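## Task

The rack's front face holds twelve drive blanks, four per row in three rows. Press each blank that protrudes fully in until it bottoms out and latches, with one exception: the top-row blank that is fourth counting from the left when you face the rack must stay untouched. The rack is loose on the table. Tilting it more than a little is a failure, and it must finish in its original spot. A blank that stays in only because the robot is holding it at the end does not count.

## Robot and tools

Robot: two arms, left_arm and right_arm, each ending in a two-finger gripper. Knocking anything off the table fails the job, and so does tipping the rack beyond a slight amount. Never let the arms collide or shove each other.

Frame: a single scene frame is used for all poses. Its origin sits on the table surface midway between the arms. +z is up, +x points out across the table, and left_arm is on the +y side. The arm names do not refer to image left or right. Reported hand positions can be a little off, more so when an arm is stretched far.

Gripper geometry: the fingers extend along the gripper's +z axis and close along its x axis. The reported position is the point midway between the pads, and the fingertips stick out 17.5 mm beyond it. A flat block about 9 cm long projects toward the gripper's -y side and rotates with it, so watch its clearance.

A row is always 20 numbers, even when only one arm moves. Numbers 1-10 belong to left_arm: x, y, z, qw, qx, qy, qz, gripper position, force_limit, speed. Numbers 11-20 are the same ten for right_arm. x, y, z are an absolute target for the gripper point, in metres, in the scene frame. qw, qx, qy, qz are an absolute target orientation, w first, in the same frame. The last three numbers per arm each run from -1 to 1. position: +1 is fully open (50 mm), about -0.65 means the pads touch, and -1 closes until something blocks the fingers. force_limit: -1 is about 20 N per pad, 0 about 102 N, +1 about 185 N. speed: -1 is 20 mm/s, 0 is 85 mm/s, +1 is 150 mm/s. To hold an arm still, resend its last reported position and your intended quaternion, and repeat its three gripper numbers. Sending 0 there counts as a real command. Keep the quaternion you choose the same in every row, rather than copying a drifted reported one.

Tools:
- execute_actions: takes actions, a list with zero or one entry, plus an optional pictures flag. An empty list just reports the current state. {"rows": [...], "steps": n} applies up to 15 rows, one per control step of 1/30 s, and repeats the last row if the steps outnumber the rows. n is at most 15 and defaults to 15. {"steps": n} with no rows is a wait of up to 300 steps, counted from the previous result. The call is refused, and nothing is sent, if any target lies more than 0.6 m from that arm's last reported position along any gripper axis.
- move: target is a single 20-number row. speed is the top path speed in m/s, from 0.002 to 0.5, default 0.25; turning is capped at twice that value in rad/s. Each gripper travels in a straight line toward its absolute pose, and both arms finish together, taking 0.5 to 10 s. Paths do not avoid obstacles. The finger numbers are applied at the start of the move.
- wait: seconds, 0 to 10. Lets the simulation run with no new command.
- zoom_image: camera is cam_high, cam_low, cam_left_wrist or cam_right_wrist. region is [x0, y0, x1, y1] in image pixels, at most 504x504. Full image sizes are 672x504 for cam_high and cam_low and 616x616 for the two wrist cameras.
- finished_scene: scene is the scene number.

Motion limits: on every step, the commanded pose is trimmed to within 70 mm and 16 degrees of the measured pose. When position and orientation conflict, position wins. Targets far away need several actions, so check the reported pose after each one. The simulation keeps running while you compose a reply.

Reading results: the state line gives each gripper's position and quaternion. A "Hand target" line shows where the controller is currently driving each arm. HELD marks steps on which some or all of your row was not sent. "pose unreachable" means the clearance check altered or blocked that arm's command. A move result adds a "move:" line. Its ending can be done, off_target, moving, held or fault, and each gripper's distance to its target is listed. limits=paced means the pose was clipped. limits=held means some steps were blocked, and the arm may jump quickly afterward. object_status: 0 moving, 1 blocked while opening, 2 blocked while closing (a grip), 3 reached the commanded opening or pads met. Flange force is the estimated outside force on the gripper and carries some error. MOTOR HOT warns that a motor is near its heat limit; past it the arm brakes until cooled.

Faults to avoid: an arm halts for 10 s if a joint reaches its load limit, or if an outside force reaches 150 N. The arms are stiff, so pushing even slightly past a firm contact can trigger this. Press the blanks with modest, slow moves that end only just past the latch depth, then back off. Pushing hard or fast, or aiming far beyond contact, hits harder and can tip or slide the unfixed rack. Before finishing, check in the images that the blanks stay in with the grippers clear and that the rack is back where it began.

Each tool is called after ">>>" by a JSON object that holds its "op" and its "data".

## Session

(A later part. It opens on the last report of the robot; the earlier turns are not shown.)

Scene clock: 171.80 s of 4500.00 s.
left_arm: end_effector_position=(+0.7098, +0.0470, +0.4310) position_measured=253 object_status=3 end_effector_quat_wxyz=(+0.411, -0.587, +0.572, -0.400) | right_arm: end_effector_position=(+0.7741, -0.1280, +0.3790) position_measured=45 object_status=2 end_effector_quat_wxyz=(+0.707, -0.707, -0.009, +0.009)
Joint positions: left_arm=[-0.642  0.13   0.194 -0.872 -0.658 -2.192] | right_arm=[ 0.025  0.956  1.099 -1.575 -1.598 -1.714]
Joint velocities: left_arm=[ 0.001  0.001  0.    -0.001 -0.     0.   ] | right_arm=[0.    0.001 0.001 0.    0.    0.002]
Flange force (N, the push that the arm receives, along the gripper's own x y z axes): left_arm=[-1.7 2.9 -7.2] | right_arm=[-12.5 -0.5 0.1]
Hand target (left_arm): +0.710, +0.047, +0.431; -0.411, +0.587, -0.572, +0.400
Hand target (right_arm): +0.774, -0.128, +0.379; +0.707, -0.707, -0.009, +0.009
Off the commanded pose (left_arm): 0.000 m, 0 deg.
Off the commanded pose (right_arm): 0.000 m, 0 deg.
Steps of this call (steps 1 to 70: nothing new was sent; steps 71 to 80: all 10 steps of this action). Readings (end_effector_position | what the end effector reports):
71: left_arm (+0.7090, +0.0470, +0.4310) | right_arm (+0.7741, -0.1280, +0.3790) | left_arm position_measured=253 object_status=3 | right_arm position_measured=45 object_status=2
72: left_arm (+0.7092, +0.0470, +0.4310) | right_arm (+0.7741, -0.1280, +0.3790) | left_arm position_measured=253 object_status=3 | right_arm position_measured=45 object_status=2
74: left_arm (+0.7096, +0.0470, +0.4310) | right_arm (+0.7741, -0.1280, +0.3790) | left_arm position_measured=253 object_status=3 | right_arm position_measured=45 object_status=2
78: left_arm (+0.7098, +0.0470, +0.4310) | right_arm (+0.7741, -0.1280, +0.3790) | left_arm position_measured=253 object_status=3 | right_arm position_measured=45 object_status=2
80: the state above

>>> {"op": "execute_actions", "data": {"actions": [{"rows": [[0.7107, 0.047, 0.431, 0.4109, -0.5867, 0.5716, -0.4003, -1, 0, 0.5, 0.7741, -0.128, 0.379, 0.7070, -0.7070, -0.0093, 0.0093, -1, -0.2, -1]], "steps": 10}], "pictures": false}}

Scene clock: 175.13 s of 4500.00 s.
left_arm: end_effector_position=(+0.7107, +0.0470, +0.4310) position_measured=253 object_status=3 end_effector_quat_wxyz=(+0.411, -0.587, +0.572, -0.400) | right_arm: end_effector_position=(+0.7741, -0.1280, +0.3790) position_measured=45 object_status=2 end_effector_quat_wxyz=(+0.707, -0.707, -0.009, +0.009)
Joint positions: left_arm=[-0.641  0.131  0.195 -0.871 -0.657 -2.193] | right_arm=[ 0.025  0.956  1.099 -1.575 -1.598 -1.714]
Joint velocities: left_arm=[-0.001 -0.001  0.    -0.001  0.    -0.   ] | right_arm=[-0.     0.    -0.001 -0.    -0.001  0.001]
Flange force (N, the push that the arm receives, along the gripper's own x y z axes): left_arm=[-8.9 11.5 -42.2] | right_arm=[-6.5 -0.8 2.6]
Hand target (left_arm): +0.711, +0.047, +0.431; -0.411, +0.587, -0.572, +0.400
Hand target (right_arm): +0.774, -0.128, +0.379; +0.707, -0.707, -0.009, +0.009
Off the commanded pose (left_arm): 0.000 m, 0 deg.
Off the commanded pose (right_arm): 0.000 m, 0 deg.
Steps of this call (steps 1 to 90: nothing new was sent; steps 91 to 100: all 10 steps of this action). Readings (end_effector_position | what the end effector reports):
91: left_arm (+0.7099, +0.0470, +0.4310) | right_arm (+0.7741, -0.1280, +0.3790) | left_arm position_measured=253 object_status=3 | right_arm position_measured=45 object_status=2
92: left_arm (+0.7101, +0.0470, +0.4310) | right_arm (+0.7741, -0.1280, +0.3790) | left_arm position_measured=253 object_status=3 | right_arm position_measured=45 object_status=2
94: left_arm (+0.7104, +0.0470, +0.4310) | right_arm (+0.7741, -0.1280, +0.3790) | left_arm position_measured=253 object_status=3 | right_arm position_measured=45 object_status=2
98: left_arm (+0.7106, +0.0470, +0.4310) | right_arm (+0.7741, -0.1280, +0.3790) | left_arm position_measured=253 object_status=3 | right_arm position_measured=45 object_status=2
100: the state above

>>> {"op": "move", "data": {"target": [0.666, 0.047, 0.441, 0.4109, -0.5867, 0.5716, -0.4003, -1, 0, 0.5, 0.7741, -0.128, 0.379, 0.7070, -0.7070, -0.0093, 0.0093, -1, -0.2, -1], "speed": 0.08}}

>>> {"op": "move", "data": {"target": [0.667, 0.047, 0.488, 0.4109, -0.5867, 0.5716, -0.4003, -1, 0, 0.5, 0.7741, -0.128, 0.379, 0.7070, -0.7070, -0.0093, 0.0093, -1, -0.2, -1], "speed": 0.08}}

>>> {"op": "zoom_image", "data": {"camera": "cam_left_wrist", "region": [150, 200, 470, 400]}}

Scene clock: 182.37 s of 4500.00 s.
left_arm: end_effector_position=(+0.6660, +0.0470, +0.4409) position_measured=253 object_status=3 end_effector_quat_wxyz=(+0.411, -0.587, +0.572, -0.400) | right_arm: end_effector_position=(+0.7741, -0.1280, +0.3790) position_measured=45 object_status=2 end_effector_quat_wxyz=(+0.707, -0.707, -0.009, +0.009)
Joint positions: left_arm=[-0.694  0.043  0.128 -0.896 -0.71  -2.166] | right_arm=[ 0.025  0.956  1.099 -1.575 -1.598 -1.714]
Joint velocities: left_arm=[-0.002  0.    -0.001 -0.    -0.002 -0.001] | right_arm=[-0.     0.    -0.    -0.     0.001  0.   ]
Flange force (N, the push that the arm receives, along the gripper's own x y z axes): left_arm=[0.9 -0.8 1.1] | right_arm=[-19.1 0.2 -0.8]
Hand target (left_arm): +0.666, +0.047, +0.441; -0.411, +0.587, -0.572, +0.400
Hand target (right_arm): +0.774, -0.128, +0.379; +0.707, -0.707, -0.009, +0.009
Off the commanded pose (left_arm): 0.000 m, 0 deg.
Off the commanded pose (right_arm): 0.000 m, 0 deg.
After step 90, 3.30 s passed at rest.
move: done

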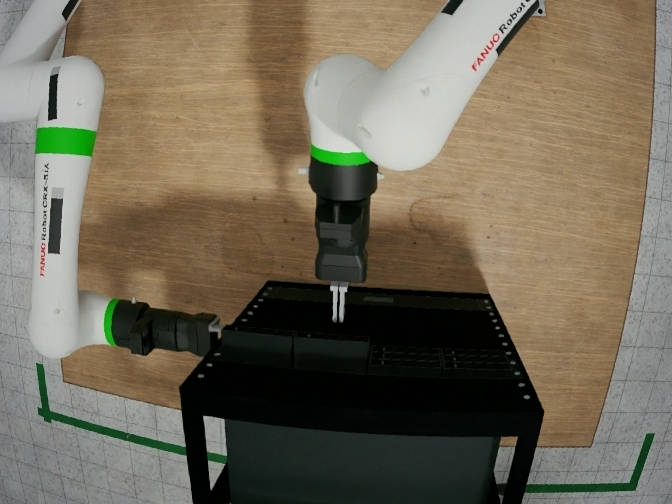

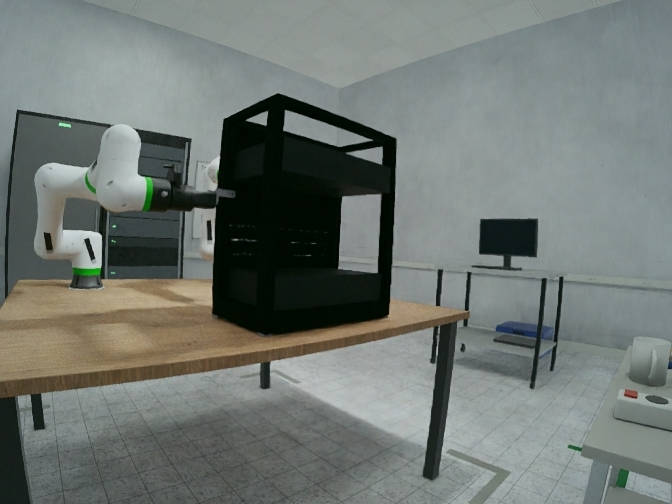

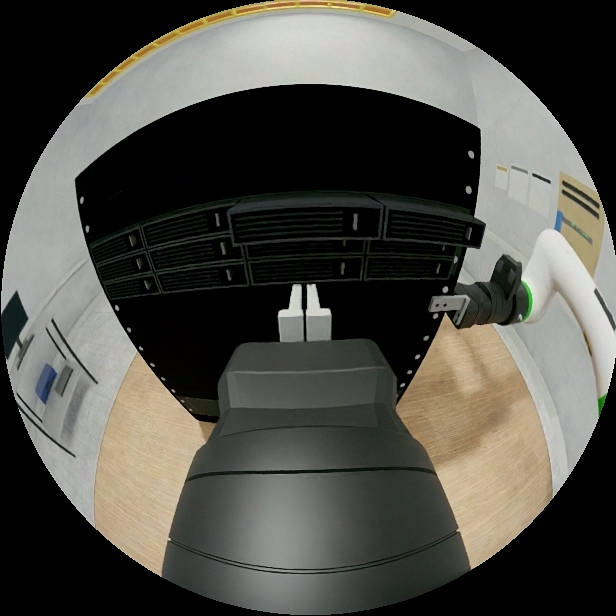

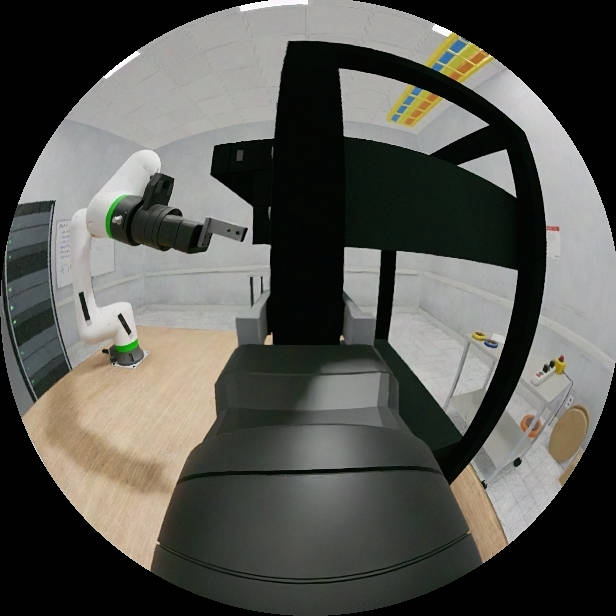

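Scene clock: 183.30 s of 4500.00 s.
left_arm: end_effector_position=(+0.6670, +0.0469, +0.4880) position_measured=253 object_status=3 end_effector_quat_wxyz=(+0.411, -0.587, +0.572, -0.400) | right_arm: end_effector_position=(+0.7741, -0.1280, +0.3790) position_measured=45 object_status=2 end_effector_quat_wxyz=(+0.707, -0.707, -0.009, +0.009)
Joint positions: left_arm=[-0.673  0.034  0.207 -0.803 -0.753 -2.287] | right_arm=[ 0.025  0.956  1.099 -1.575 -1.598 -1.714]
Joint velocities: left_arm=[ 0.002 -0.     0.001  0.001 -0.    -0.003] | right_arm=[ 0.    -0.001 -0.001  0.    -0.001 -0.   ]
Flange force (N, the push that the arm receives, along the gripper's own x y z axes): left_arm=[-0.8 1.3 1.0] | right_arm=[-19.8 0.0 -2.0]
Hand target (left_arm): +0.667, +0.047, +0.488; -0.411, +0.587, -0.572, +0.400
Hand target (right_arm): +0.774, -0.128, +0.379; +0.707, -0.707, -0.009, +0.009
Off the commanded pose (left_arm): 0.000 m, 0 deg.
Off the commanded pose (right_arm): 0.000 m, 0 deg.
move: done

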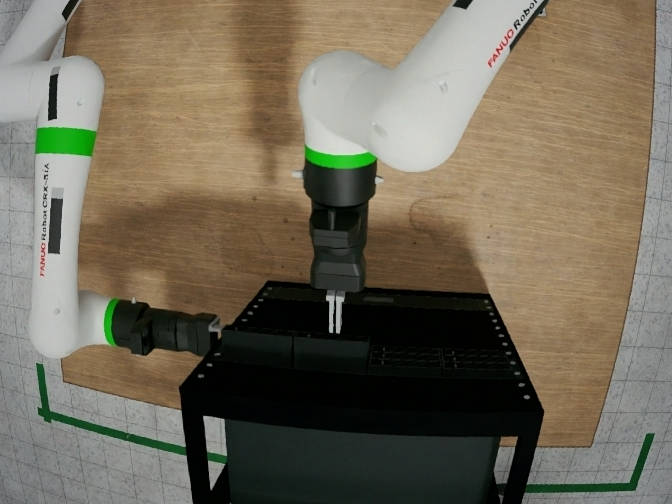

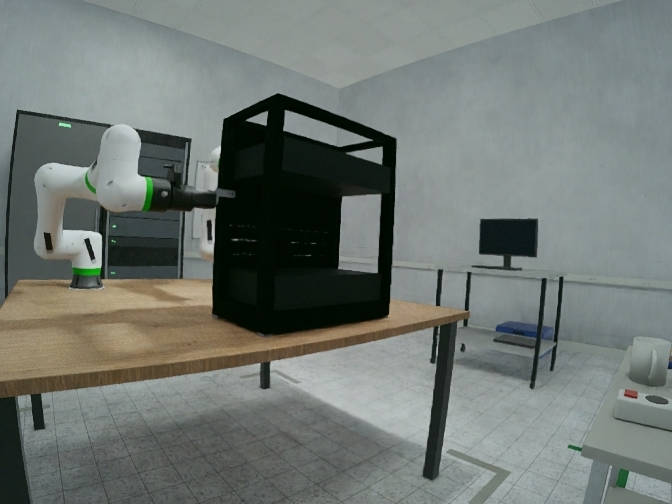

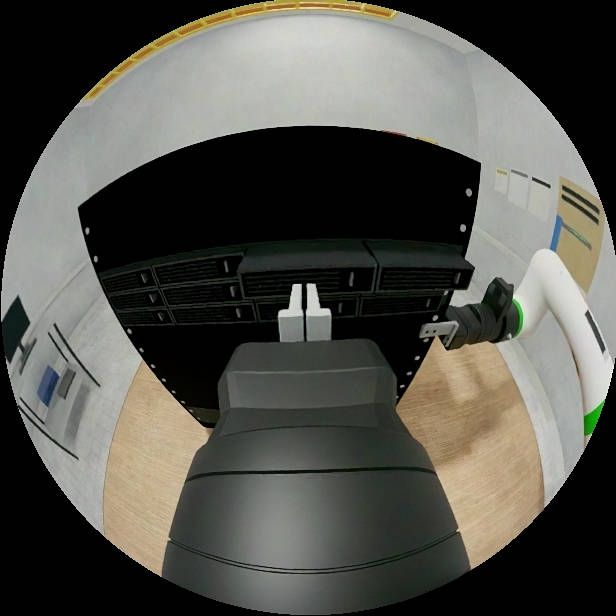

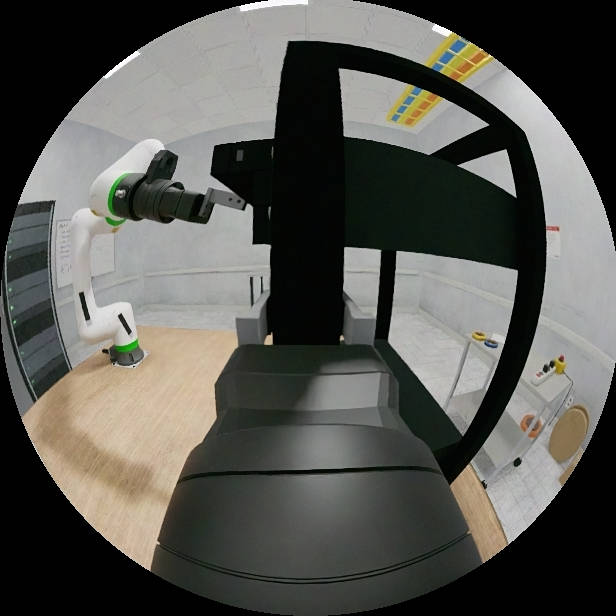

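Region (150, 200, 470, 400) of cam_left_wrist's 616x616 image, scaled by 1.575, with more detail than that image has; it fills the top 315 rows of this view, and the rest is white.

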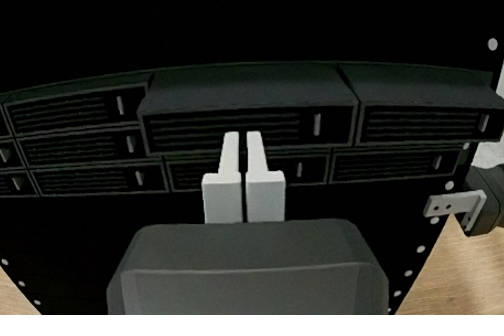

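>>> {"op": "move", "data": {"target": [0.7065, 0.047, 0.488, 0.4109, -0.5867, 0.5716, -0.4003, -1, 0, 0.5, 0.7741, -0.128, 0.379, 0.7070, -0.7070, -0.0093, 0.0093, -1, -0.2, -1], "speed": 0.03}}

>>> {"op": "zoom_image", "data": {"camera": "cam_left_wrist", "region": [150, 200, 470, 400]}}

Scene clock: 187.77 s of 4500.00 s.
left_arm: end_effector_position=(+0.7064, +0.0470, +0.4881) position_measured=253 object_status=3 end_effector_quat_wxyz=(+0.411, -0.587, +0.572, -0.400) | right_arm: end_effector_position=(+0.7741, -0.1280, +0.3790) position_measured=45 object_status=2 end_effector_quat_wxyz=(+0.707, -0.707, -0.009, +0.009)
Joint positions: left_arm=[-0.624  0.11   0.279 -0.761 -0.716 -2.333] | right_arm=[ 0.025  0.956  1.099 -1.575 -1.597 -1.714]
Joint velocities: left_arm=[0.001 0.001 0.002 0.001 0.    0.   ] | right_arm=[ 0.     0.     0.    -0.    -0.001 -0.001]
Flange force (N, the push that the arm receives, along the gripper's own x y z axes): left_arm=[-0.2 -0.8 -2.0] | right_arm=[-8.8 -0.8 -0.1]
Hand target (left_arm): +0.707, +0.047, +0.488; -0.411, +0.587, -0.572, +0.400
Hand target (right_arm): +0.774, -0.128, +0.379; +0.707, -0.707, -0.009, +0.009
Off the commanded pose (left_arm): 0.000 m, 0 deg.
Off the commanded pose (right_arm): 0.000 m, 0 deg.
move: done

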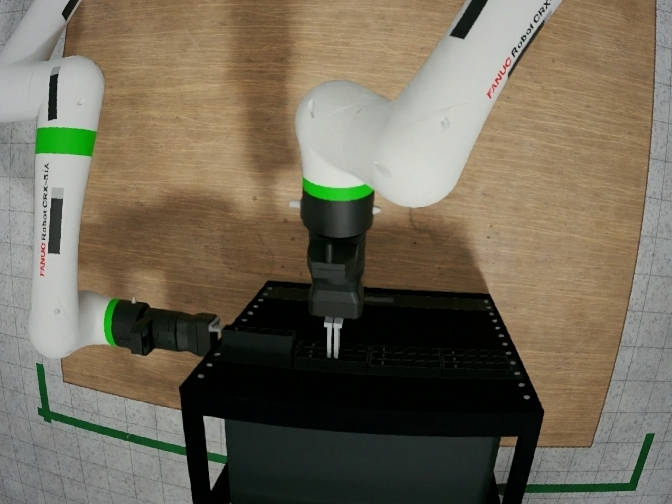

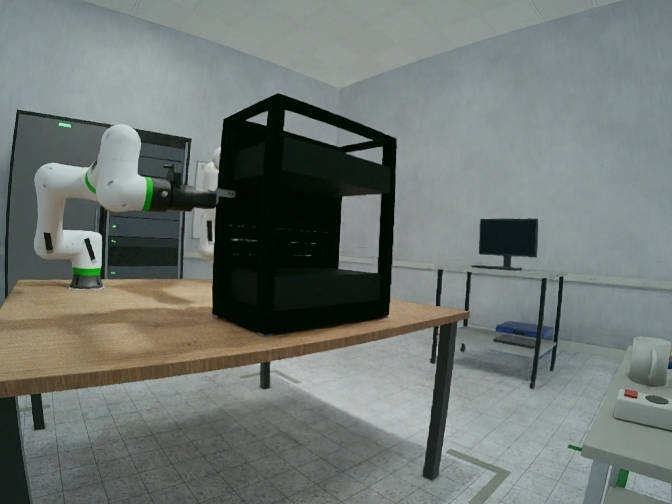

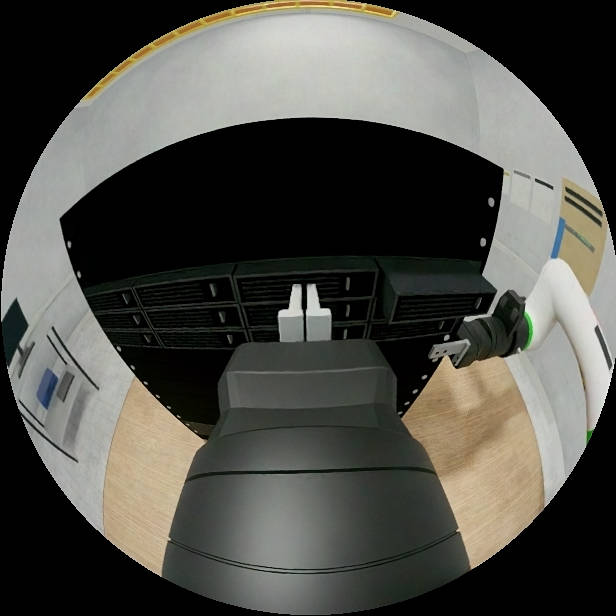

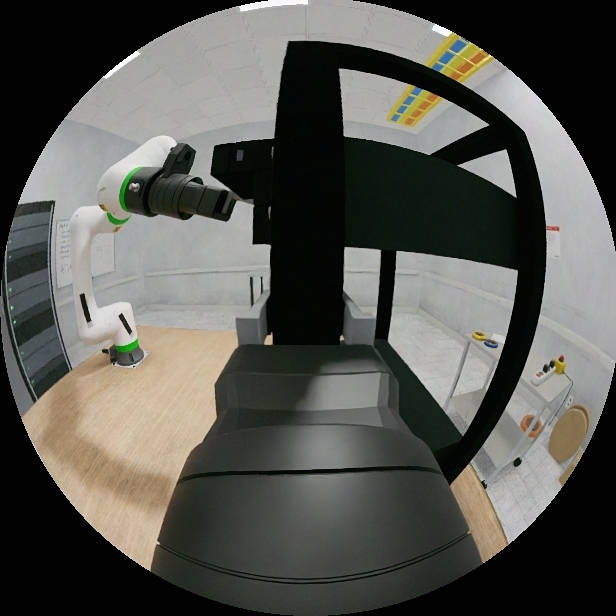

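Region (150, 200, 470, 400) of cam_left_wrist's 616x616 image, scaled by 1.575, with more detail than that image has; it fills the top 315 rows of this view, and the rest is white.

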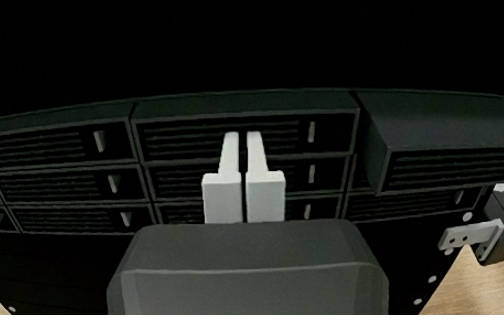

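>>> {"op": "execute_actions", "data": {"actions": [{"rows": [[0.7070, 0.047, 0.488, 0.4109, -0.5867, 0.5716, -0.4003, -1, 0, 0.5, 0.7741, -0.128, 0.379, 0.7070, -0.7070, -0.0093, 0.0093, -1, -0.2, -1],[0.7075, 0.047, 0.488, 0.4109, -0.5867, 0.5716, -0.4003, -1, 0, 0.5, 0.7741, -0.128, 0.379, 0.7070, -0.7070, -0.0093, 0.0093, -1, -0.2, -1],[0.7080, 0.047, 0.488, 0.4109, -0.5867, 0.5716, -0.4003, -1, 0, 0.5, 0.7741, -0.128, 0.379, 0.7070, -0.7070, -0.0093, 0.0093, -1, -0.2, -1]], "steps": 10}], "pictures": false}}

Scene clock: 192.80 s of 4500.00 s.
left_arm: end_effector_position=(+0.7080, +0.0470, +0.4880) position_measured=253 object_status=3 end_effector_quat_wxyz=(+0.411, -0.587, +0.572, -0.400) | right_arm: end_effector_position=(+0.7741, -0.1280, +0.3790) position_measured=45 object_status=2 end_effector_quat_wxyz=(+0.707, -0.707, -0.009, +0.009)
Joint positions: left_arm=[-0.622  0.113  0.282 -0.759 -0.715 -2.335] | right_arm=[ 0.025  0.956  1.099 -1.575 -1.598 -1.714]
Joint velocities: left_arm=[ 0.002  0.001  0.001  0.001  0.    -0.   ] | right_arm=[ 0.     0.001  0.     0.     0.001 -0.   ]
Flange force (N, the push that the arm receives, along the gripper's own x y z axes): left_arm=[-1.1 2.0 -7.0] | right_arm=[-10.6 -0.7 -0.7]
Hand target (left_arm): +0.708, +0.047, +0.488; -0.411, +0.587, -0.572, +0.400
Hand target (right_arm): +0.774, -0.128, +0.379; +0.707, -0.707, -0.009, +0.009
Off the commanded pose (left_arm): 0.000 m, 0 deg.
Off the commanded pose (right_arm): 0.000 m, 0 deg.
Steps of this call (steps 1 to 90: nothing new was sent; then 1.70 s passed at rest; steps 91 to 100: all 10 steps of this action). Readings (end_effector_position | what the end effector reports):
91: left_arm (+0.7065, +0.0470, +0.4881) | right_arm (+0.7741, -0.1280, +0.3790) | left_arm position_measured=253 object_status=3 | right_arm position_measured=45 object_status=2
92: left_arm (+0.7067, +0.0470, +0.4881) | right_arm (+0.7741, -0.1280, +0.3790) | left_arm position_measured=253 object_status=3 | right_arm position_measured=45 object_status=2
94: left_arm (+0.7074, +0.0470, +0.4880) | right_arm (+0.7741, -0.1280, +0.3790) | left_arm position_measured=253 object_status=3 | right_arm position_measured=45 object_status=2
98: left_arm (+0.7079, +0.0470, +0.4880) | right_arm (+0.7741, -0.1280, +0.3790) | left_arm position_measured=253 object_status=3 | right_arm position_measured=45 object_status=2
100: the state above

>>> {"op": "execute_actions", "data": {"actions": [{"rows": [[0.7089, 0.047, 0.488, 0.4109, -0.5867, 0.5716, -0.4003, -1, 0, 0.5, 0.7741, -0.128, 0.379, 0.7070, -0.7070, -0.0093, 0.0093, -1, -0.2, -1]], "steps": 10}], "pictures": false}}

Scene clock: 204.93 s of 4500.00 s.
left_arm: end_effector_position=(+0.7089, +0.0470, +0.4880) position_measured=253 object_status=3 end_effector_quat_wxyz=(+0.411, -0.587, +0.572, -0.400) | right_arm: end_effector_position=(+0.7741, -0.1280, +0.3790) position_measured=45 object_status=2 end_effector_quat_wxyz=(+0.707, -0.707, -0.009, +0.009)
Joint positions: left_arm=[-0.621  0.115  0.284 -0.758 -0.715 -2.336] | right_arm=[ 0.025  0.956  1.099 -1.575 -1.598 -1.714]
Joint velocities: left_arm=[ 0. -0.  0. -0.  0.  0.] | right_arm=[ 0.    -0.    -0.     0.    -0.    -0.001]
Flange force (N, the push that the arm receives, along the gripper's own x y z axes): left_arm=[-1.7 2.0 -7.3] | right_arm=[-12.8 1.0 -0.7]
Hand target (left_arm): +0.709, +0.047, +0.488; -0.411, +0.587, -0.572, +0.400
Hand target (right_arm): +0.774, -0.128, +0.379; +0.707, -0.707, -0.009, +0.009
Off the commanded pose (left_arm): 0.000 m, 0 deg.
Off the commanded pose (right_arm): 0.000 m, 0 deg.
Steps of this call (steps 1 to 90: nothing new was sent; then 8.80 s passed at rest; steps 91 to 100: all 10 steps of this action). Readings (end_effector_position | what the end effector reports):
91: left_arm (+0.7081, +0.0470, +0.4880) | right_arm (+0.7741, -0.1280, +0.3790) | left_arm position_measured=253 object_status=3 | right_arm position_measured=45 object_status=2
92: left_arm (+0.7083, +0.0470, +0.4880) | right_arm (+0.7741, -0.1280, +0.3790) | left_arm position_measured=253 object_status=3 | right_arm position_measured=45 object_status=2
94: left_arm (+0.7087, +0.0470, +0.4880) | right_arm (+0.7741, -0.1280, +0.3790) | left_arm position_measured=253 object_status=3 | right_arm position_measured=45 object_status=2
98: left_arm (+0.7089, +0.0470, +0.4880) | right_arm (+0.7741, -0.1280, +0.3790) | left_arm position_measured=253 object_status=3 | right_arm position_measured=45 object_status=2
100: the state above

>>> {"op": "execute_actions", "data": {"actions": [{"rows": [[0.7098, 0.047, 0.488, 0.4109, -0.5867, 0.5716, -0.4003, -1, 0, 0.5, 0.7741, -0.128, 0.379, 0.7070, -0.7070, -0.0093, 0.0093, -1, -0.2, -1]], "steps": 10}], "pictures": false}}

Scene clock: 208.10 s of 4500.00 s.
left_arm: end_effector_position=(+0.7098, +0.0470, +0.4880) position_measured=253 object_status=3 end_effector_quat_wxyz=(+0.411, -0.587, +0.572, -0.400) | right_arm: end_effector_position=(+0.7741, -0.1280, +0.3790) position_measured=45 object_status=2 end_effector_quat_wxyz=(+0.707, -0.707, -0.009, +0.009)
Joint positions: left_arm=[-0.62   0.116  0.286 -0.757 -0.714 -2.337] | right_arm=[ 0.025  0.956  1.099 -1.575 -1.598 -1.714]
Joint velocities: left_arm=[ 0.002 -0.     0.     0.    -0.    -0.001] | right_arm=[-0.    -0.001  0.001  0.    -0.001  0.003]
Flange force (N, the push that the arm receives, along the gripper's own x y z axes): left_arm=[-3.0 1.1 -6.0] | right_arm=[-13.3 1.1 0.0]
Hand target (left_arm): +0.710, +0.047, +0.488; -0.411, +0.587, -0.572, +0.400
Hand target (right_arm): +0.774, -0.128, +0.379; +0.707, -0.707, -0.009, +0.009
Off the commanded pose (left_arm): 0.000 m, 0 deg.
Off the commanded pose (right_arm): 0.000 m, 0 deg.
Steps of this call (steps 1 to 85: nothing new was sent; steps 86 to 95: all 10 steps of this action). Readings (end_effector_position | what the end effector reports):
86: left_arm (+0.7090, +0.0470, +0.4880) | right_arm (+0.7741, -0.1280, +0.3790) | left_arm position_measured=253 object_status=3 | right_arm position_measured=45 object_status=2
87: left_arm (+0.7092, +0.0470, +0.4880) | right_arm (+0.7741, -0.1280, +0.3790) | left_arm position_measured=253 object_status=3 | right_arm position_measured=45 object_status=2
89: left_arm (+0.7096, +0.0470, +0.4880) | right_arm (+0.7741, -0.1280, +0.3790) | left_arm position_measured=253 object_status=3 | right_arm position_measured=45 object_status=2
93: left_arm (+0.7098, +0.0470, +0.4880) | right_arm (+0.7741, -0.1280, +0.3790) | left_arm position_measured=253 object_status=3 | right_arm position_measured=45 object_status=2
95: the state above

>>> {"op": "execute_actions", "data": {"actions": [{"rows": [[0.7107, 0.047, 0.488, 0.4109, -0.5867, 0.5716, -0.4003, -1, 0, 0.5, 0.7741, -0.128, 0.379, 0.7070, -0.7070, -0.0093, 0.0093, -1, -0.2, -1]], "steps": 10}], "pictures": false}}

Scene clock: 211.67 s of 4500.00 s.
left_arm: end_effector_position=(+0.7107, +0.0470, +0.4880) position_measured=253 object_status=3 end_effector_quat_wxyz=(+0.411, -0.587, +0.572, -0.400) | right_arm: end_effector_position=(+0.7741, -0.1280, +0.3790) position_measured=45 object_status=2 end_effector_quat_wxyz=(+0.707, -0.707, -0.009, +0.009)
Joint positions: left_arm=[-0.619  0.118  0.287 -0.756 -0.713 -2.338] | right_arm=[ 0.025  0.956  1.099 -1.575 -1.598 -1.714]
Joint velocities: left_arm=[0.002 0.    0.001 0.001 0.001 0.001] | right_arm=[ 0.     0.002 -0.     0.    -0.     0.   ]
Flange force (N, the push that the arm receives, along the gripper's own x y z axes): left_arm=[-10.0 13.8 -44.4] | right_arm=[-1.2 -1.4 3.0]
Hand target (left_arm): +0.711, +0.047, +0.488; -0.411, +0.587, -0.572, +0.400
Hand target (right_arm): +0.774, -0.128, +0.379; +0.707, -0.707, -0.009, +0.009
Off the commanded pose (left_arm): 0.000 m, 0 deg.
Off the commanded pose (right_arm): 0.000 m, 0 deg.
Steps of this call (steps 1 to 90: nothing new was sent; then 0.23 s passed at rest; steps 91 to 100: all 10 steps of this action). Readings (end_effector_position | what the end effector reports):
91: left_arm (+0.7099, +0.0470, +0.4880) | right_arm (+0.7741, -0.1280, +0.3790) | left_arm position_measured=253 object_status=3 | right_arm position_measured=45 object_status=2
92: left_arm (+0.7101, +0.0470, +0.4880) | right_arm (+0.7741, -0.1280, +0.3790) | left_arm position_measured=253 object_status=3 | right_arm position_measured=45 object_status=2
94: left_arm (+0.7104, +0.0470, +0.4880) | right_arm (+0.7741, -0.1280, +0.3790) | left_arm position_measured=253 object_status=3 | right_arm position_measured=45 object_status=2
98: left_arm (+0.7106, +0.0470, +0.4880) | right_arm (+0.7741, -0.1280, +0.3790) | left_arm position_measured=253 object_status=3 | right_arm position_measured=45 object_status=2
100: the state above

>>> {"op": "move", "data": {"target": [0.64, 0.047, 0.478, 0.4109, -0.5867, 0.5716, -0.4003, -1, 0, 0.5, 0.7741, -0.128, 0.379, 0.7070, -0.7070, -0.0093, 0.0093, -1, -0.2, -1], "speed": 0.1}}

>>> {"op": "execute_actions", "data": {"actions": [{"rows": [[0.64, 0.047, 0.478, 0.4109, -0.5867, 0.5716, -0.4003, -1, 0, 0.5, 0.7743, -0.128, 0.379, 0.7070, -0.7070, -0.0093, 0.0093, 1, -0.2, 0]], "steps": 12}], "pictures": false}}

>>> {"op": "move", "data": {"target": [0.64, 0.047, 0.478, 0.4109, -0.5867, 0.5716, -0.4003, -1, 0, 0.5, 0.7762, -0.20, 0.379, 0.7070, -0.7070, -0.0093, 0.0093, 1, -0.2, 0], "speed": 0.08}}

>>> {"op": "zoom_image", "data": {"camera": "cam_left_wrist", "region": [60, 150, 520, 360]}}

Scene clock: 218.33 s of 4500.00 s.
left_arm: end_effector_position=(+0.6400, +0.0471, +0.4779) position_measured=253 object_status=3 end_effector_quat_wxyz=(+0.411, -0.587, +0.572, -0.400) | right_arm: end_effector_position=(+0.7741, -0.1280, +0.3790) position_measured=45 object_status=2 end_effector_quat_wxyz=(+0.707, -0.707, -0.009, +0.009)
Joint positions: left_arm=[-0.714 -0.014  0.145 -0.851 -0.774 -2.231] | right_arm=[ 0.025  0.956  1.099 -1.575 -1.598 -1.714]
Joint velocities: left_arm=[-0.002 -0.001 -0.002 -0.003 -0.002  0.002] | right_arm=[ 0.  0.  0. -0.  0.  0.]
Flange force (N, the push that the arm receives, along the gripper's own x y z axes): left_arm=[-1.3 1.6 0.8] | right_arm=[-17.6 1.3 -1.2]
Hand target (left_arm): +0.640, +0.047, +0.478; -0.411, +0.587, -0.572, +0.400
Hand target (right_arm): +0.774, -0.128, +0.379; +0.707, -0.707, -0.009, +0.009
Off the commanded pose (left_arm): 0.000 m, 0 deg.
Off the commanded pose (right_arm): 0.000 m, 0 deg.
After step 90, 2.60 s passed at rest.
move: done

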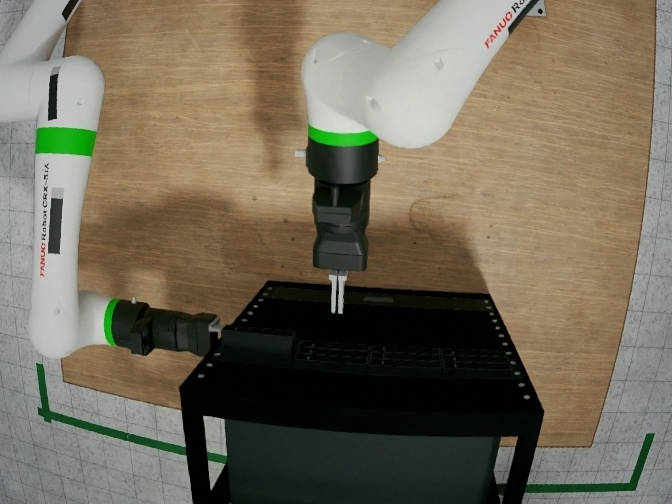

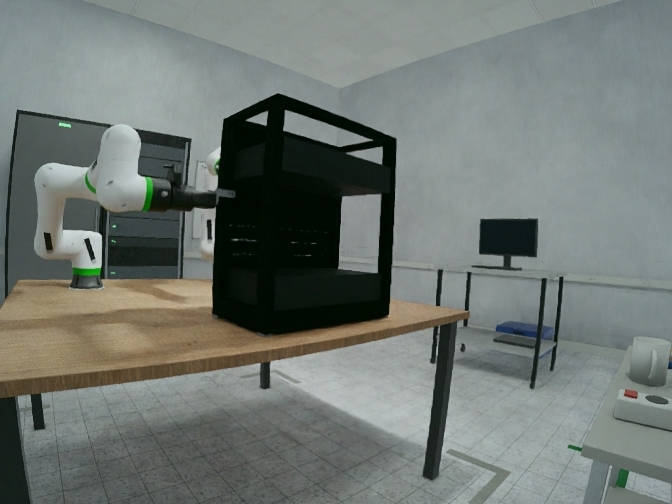

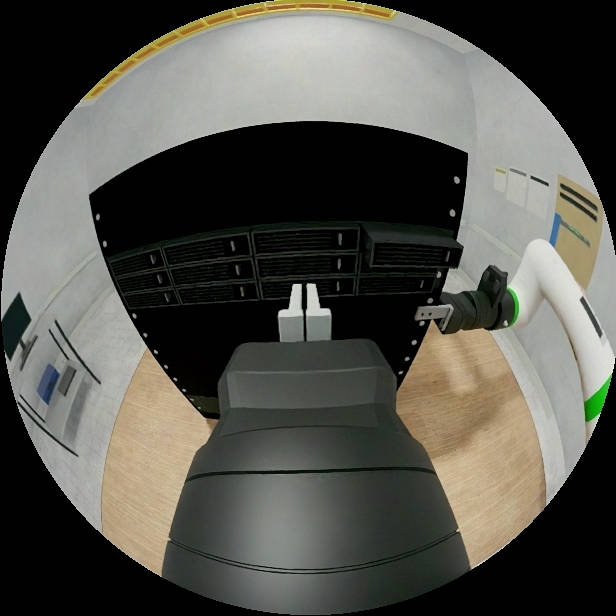

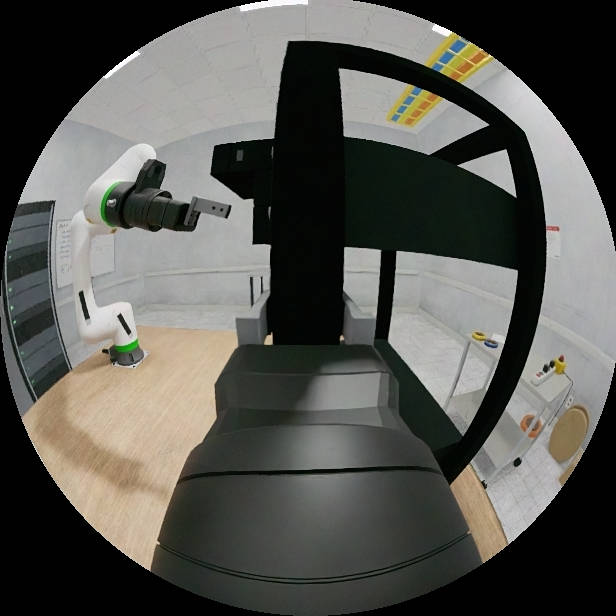

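Scene clock: 218.73 s of 4500.00 s.
left_arm: end_effector_position=(+0.6400, +0.0471, +0.4779) position_measured=253 object_status=3 end_effector_quat_wxyz=(+0.411, -0.587, +0.572, -0.400) | right_arm: end_effector_position=(+0.7743, -0.1280, +0.3790) position_measured=3 object_status=3 end_effector_quat_wxyz=(+0.707, -0.707, -0.009, +0.009)
Joint positions: left_arm=[-0.715 -0.014  0.145 -0.851 -0.774 -2.231] | right_arm=[ 0.025  0.957  1.101 -1.575 -1.597 -1.714]
Joint velocities: left_arm=[0.    0.001 0.    0.004 0.    0.   ] | right_arm=[-0.    -0.     0.     0.    -0.005 -0.001]
Flange force (N, the push that the arm receives, along the gripper's own x y z axes): left_arm=[1.6 -0.7 2.3] | right_arm=[-13.7 -0.3 0.6]
Hand target (left_arm): +0.640, +0.047, +0.478; -0.411, +0.587, -0.572, +0.400
Hand target (right_arm): +0.774, -0.128, +0.379; +0.707, -0.707, -0.009, +0.009
Off the commanded pose (left_arm): 0.000 m, 0 deg.
Off the commanded pose (right_arm): 0.000 m, 0 deg.
Steps of this call (steps 1 to 12: all 12 steps of this action). Readings (end_effector_position | what the end effector reports):
1: left_arm (+0.6400, +0.0471, +0.4779) | right_arm (+0.7741, -0.1280, +0.3790) | left_arm position_measured=253 object_status=3 | right_arm position_measured=37 object_status=0
2: left_arm (+0.6400, +0.0471, +0.4779) | right_arm (+0.7743, -0.1280, +0.3790) | left_arm position_measured=253 object_status=3 | right_arm position_measured=23 object_status=0
4: left_arm (+0.6400, +0.0471, +0.4779) | right_arm (+0.7743, -0.1280, +0.3790) | left_arm position_measured=253 object_status=3 | right_arm position_measured=3 object_status=0
8: left_arm (+0.6400, +0.0471, +0.4780) | right_arm (+0.7744, -0.1280, +0.3790) | left_arm position_measured=253 object_status=3 | right_arm position_measured=3 object_status=0
12: the state above

Scene clock: 220.20 s of 4500.00 s.
left_arm: end_effector_position=(+0.6400, +0.0470, +0.4780) position_measured=253 object_status=3 end_effector_quat_wxyz=(+0.411, -0.587, +0.572, -0.400) | right_arm: end_effector_position=(+0.7762, -0.1999, +0.3790) position_measured=3 object_status=3 end_effector_quat_wxyz=(+0.707, -0.707, -0.009, +0.009)
Joint positions: left_arm=[-0.714 -0.014  0.145 -0.851 -0.774 -2.231] | right_arm=[-0.069  0.976  1.133 -1.59  -1.691 -1.729]
Joint velocities: left_arm=[ 0.001  0.001 -0.     0.002 -0.     0.001] | right_arm=[-0.001  0.001  0.001 -0.    -0.002 -0.   ]
Flange force (N, the push that the arm receives, along the gripper's own x y z axes): left_arm=[1.3 -1.9 3.0] | right_arm=[-23.8 2.2 1.6]
Hand target (left_arm): +0.640, +0.047, +0.478; -0.411, +0.587, -0.572, +0.400
Hand target (right_arm): +0.776, -0.200, +0.379; +0.707, -0.707, -0.009, +0.009
Off the commanded pose (left_arm): 0.000 m, 0 deg.
Off the commanded pose (right_arm): 0.000 m, 0 deg.
move: done

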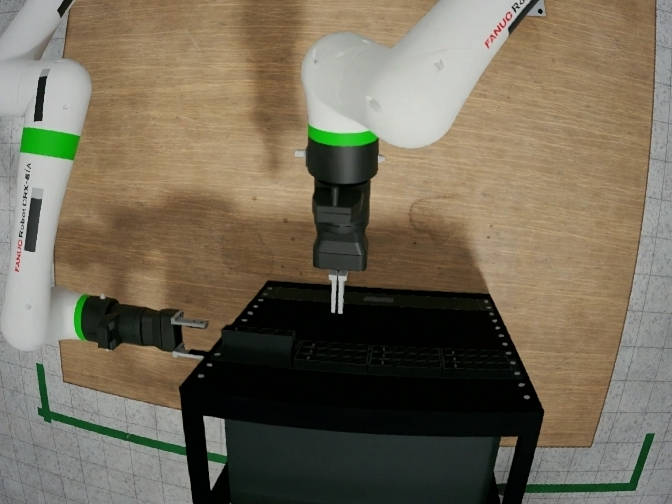

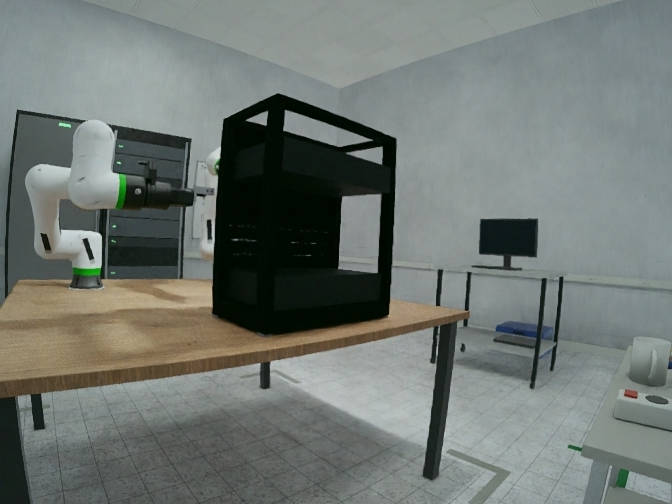

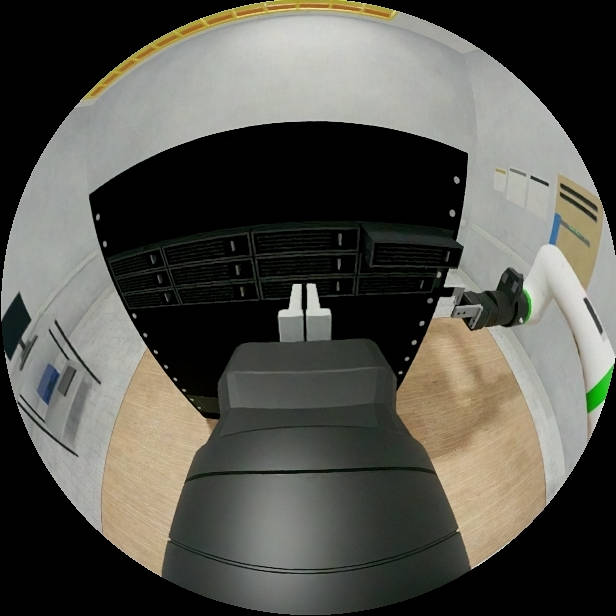

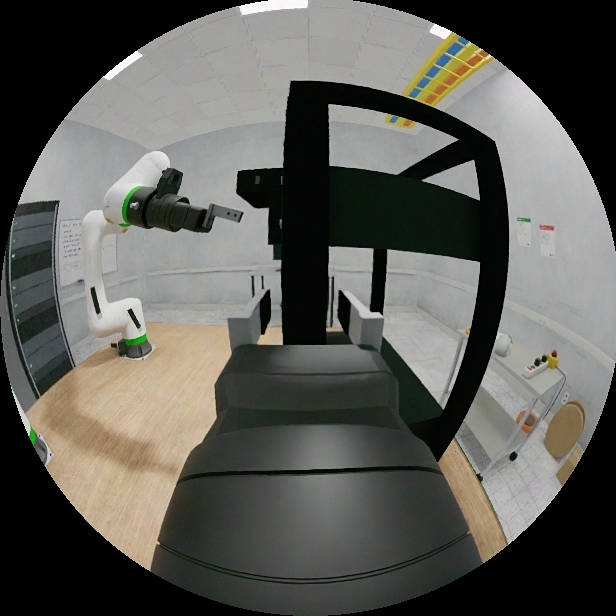

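Region (60, 150, 520, 360) of cam_left_wrist's 616x616 image, scaled by 1.096, with more detail than that image has; it fills the top 230 rows of this view, and the rest is white.

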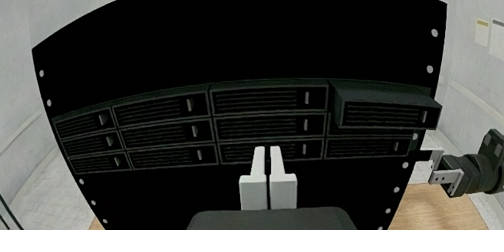

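>>> {"op": "zoom_image", "data": {"camera": "cam_right_wrist", "region": [200, 150, 320, 270]}}

>>> {"op": "zoom_image", "data": {"camera": "cam_high", "region": [180, 270, 560, 420]}}

Region (200, 150, 320, 270) of cam_right_wrist's 616x616 image, scaled by 4.200, with more detail than that image has.

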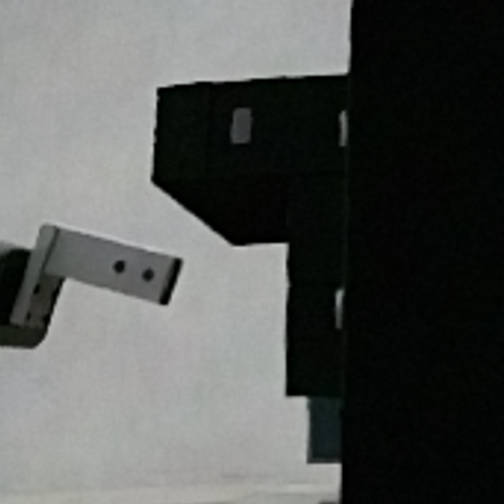

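Region (180, 270, 560, 420) of cam_high's 672x504 image, scaled by 1.326, with more detail than that image has; it fills the top 199 rows of this view, and the rest is white.

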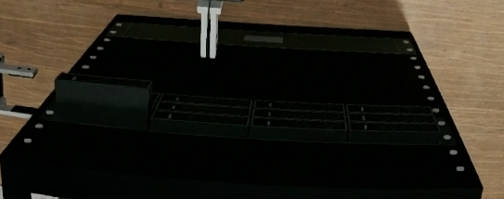

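All blanks are flush except the top-right one, and the rack hasn't moved.

>>> {"op": "finished_scene", "data": {"scene": 2}}

The scene is finished: the task was done.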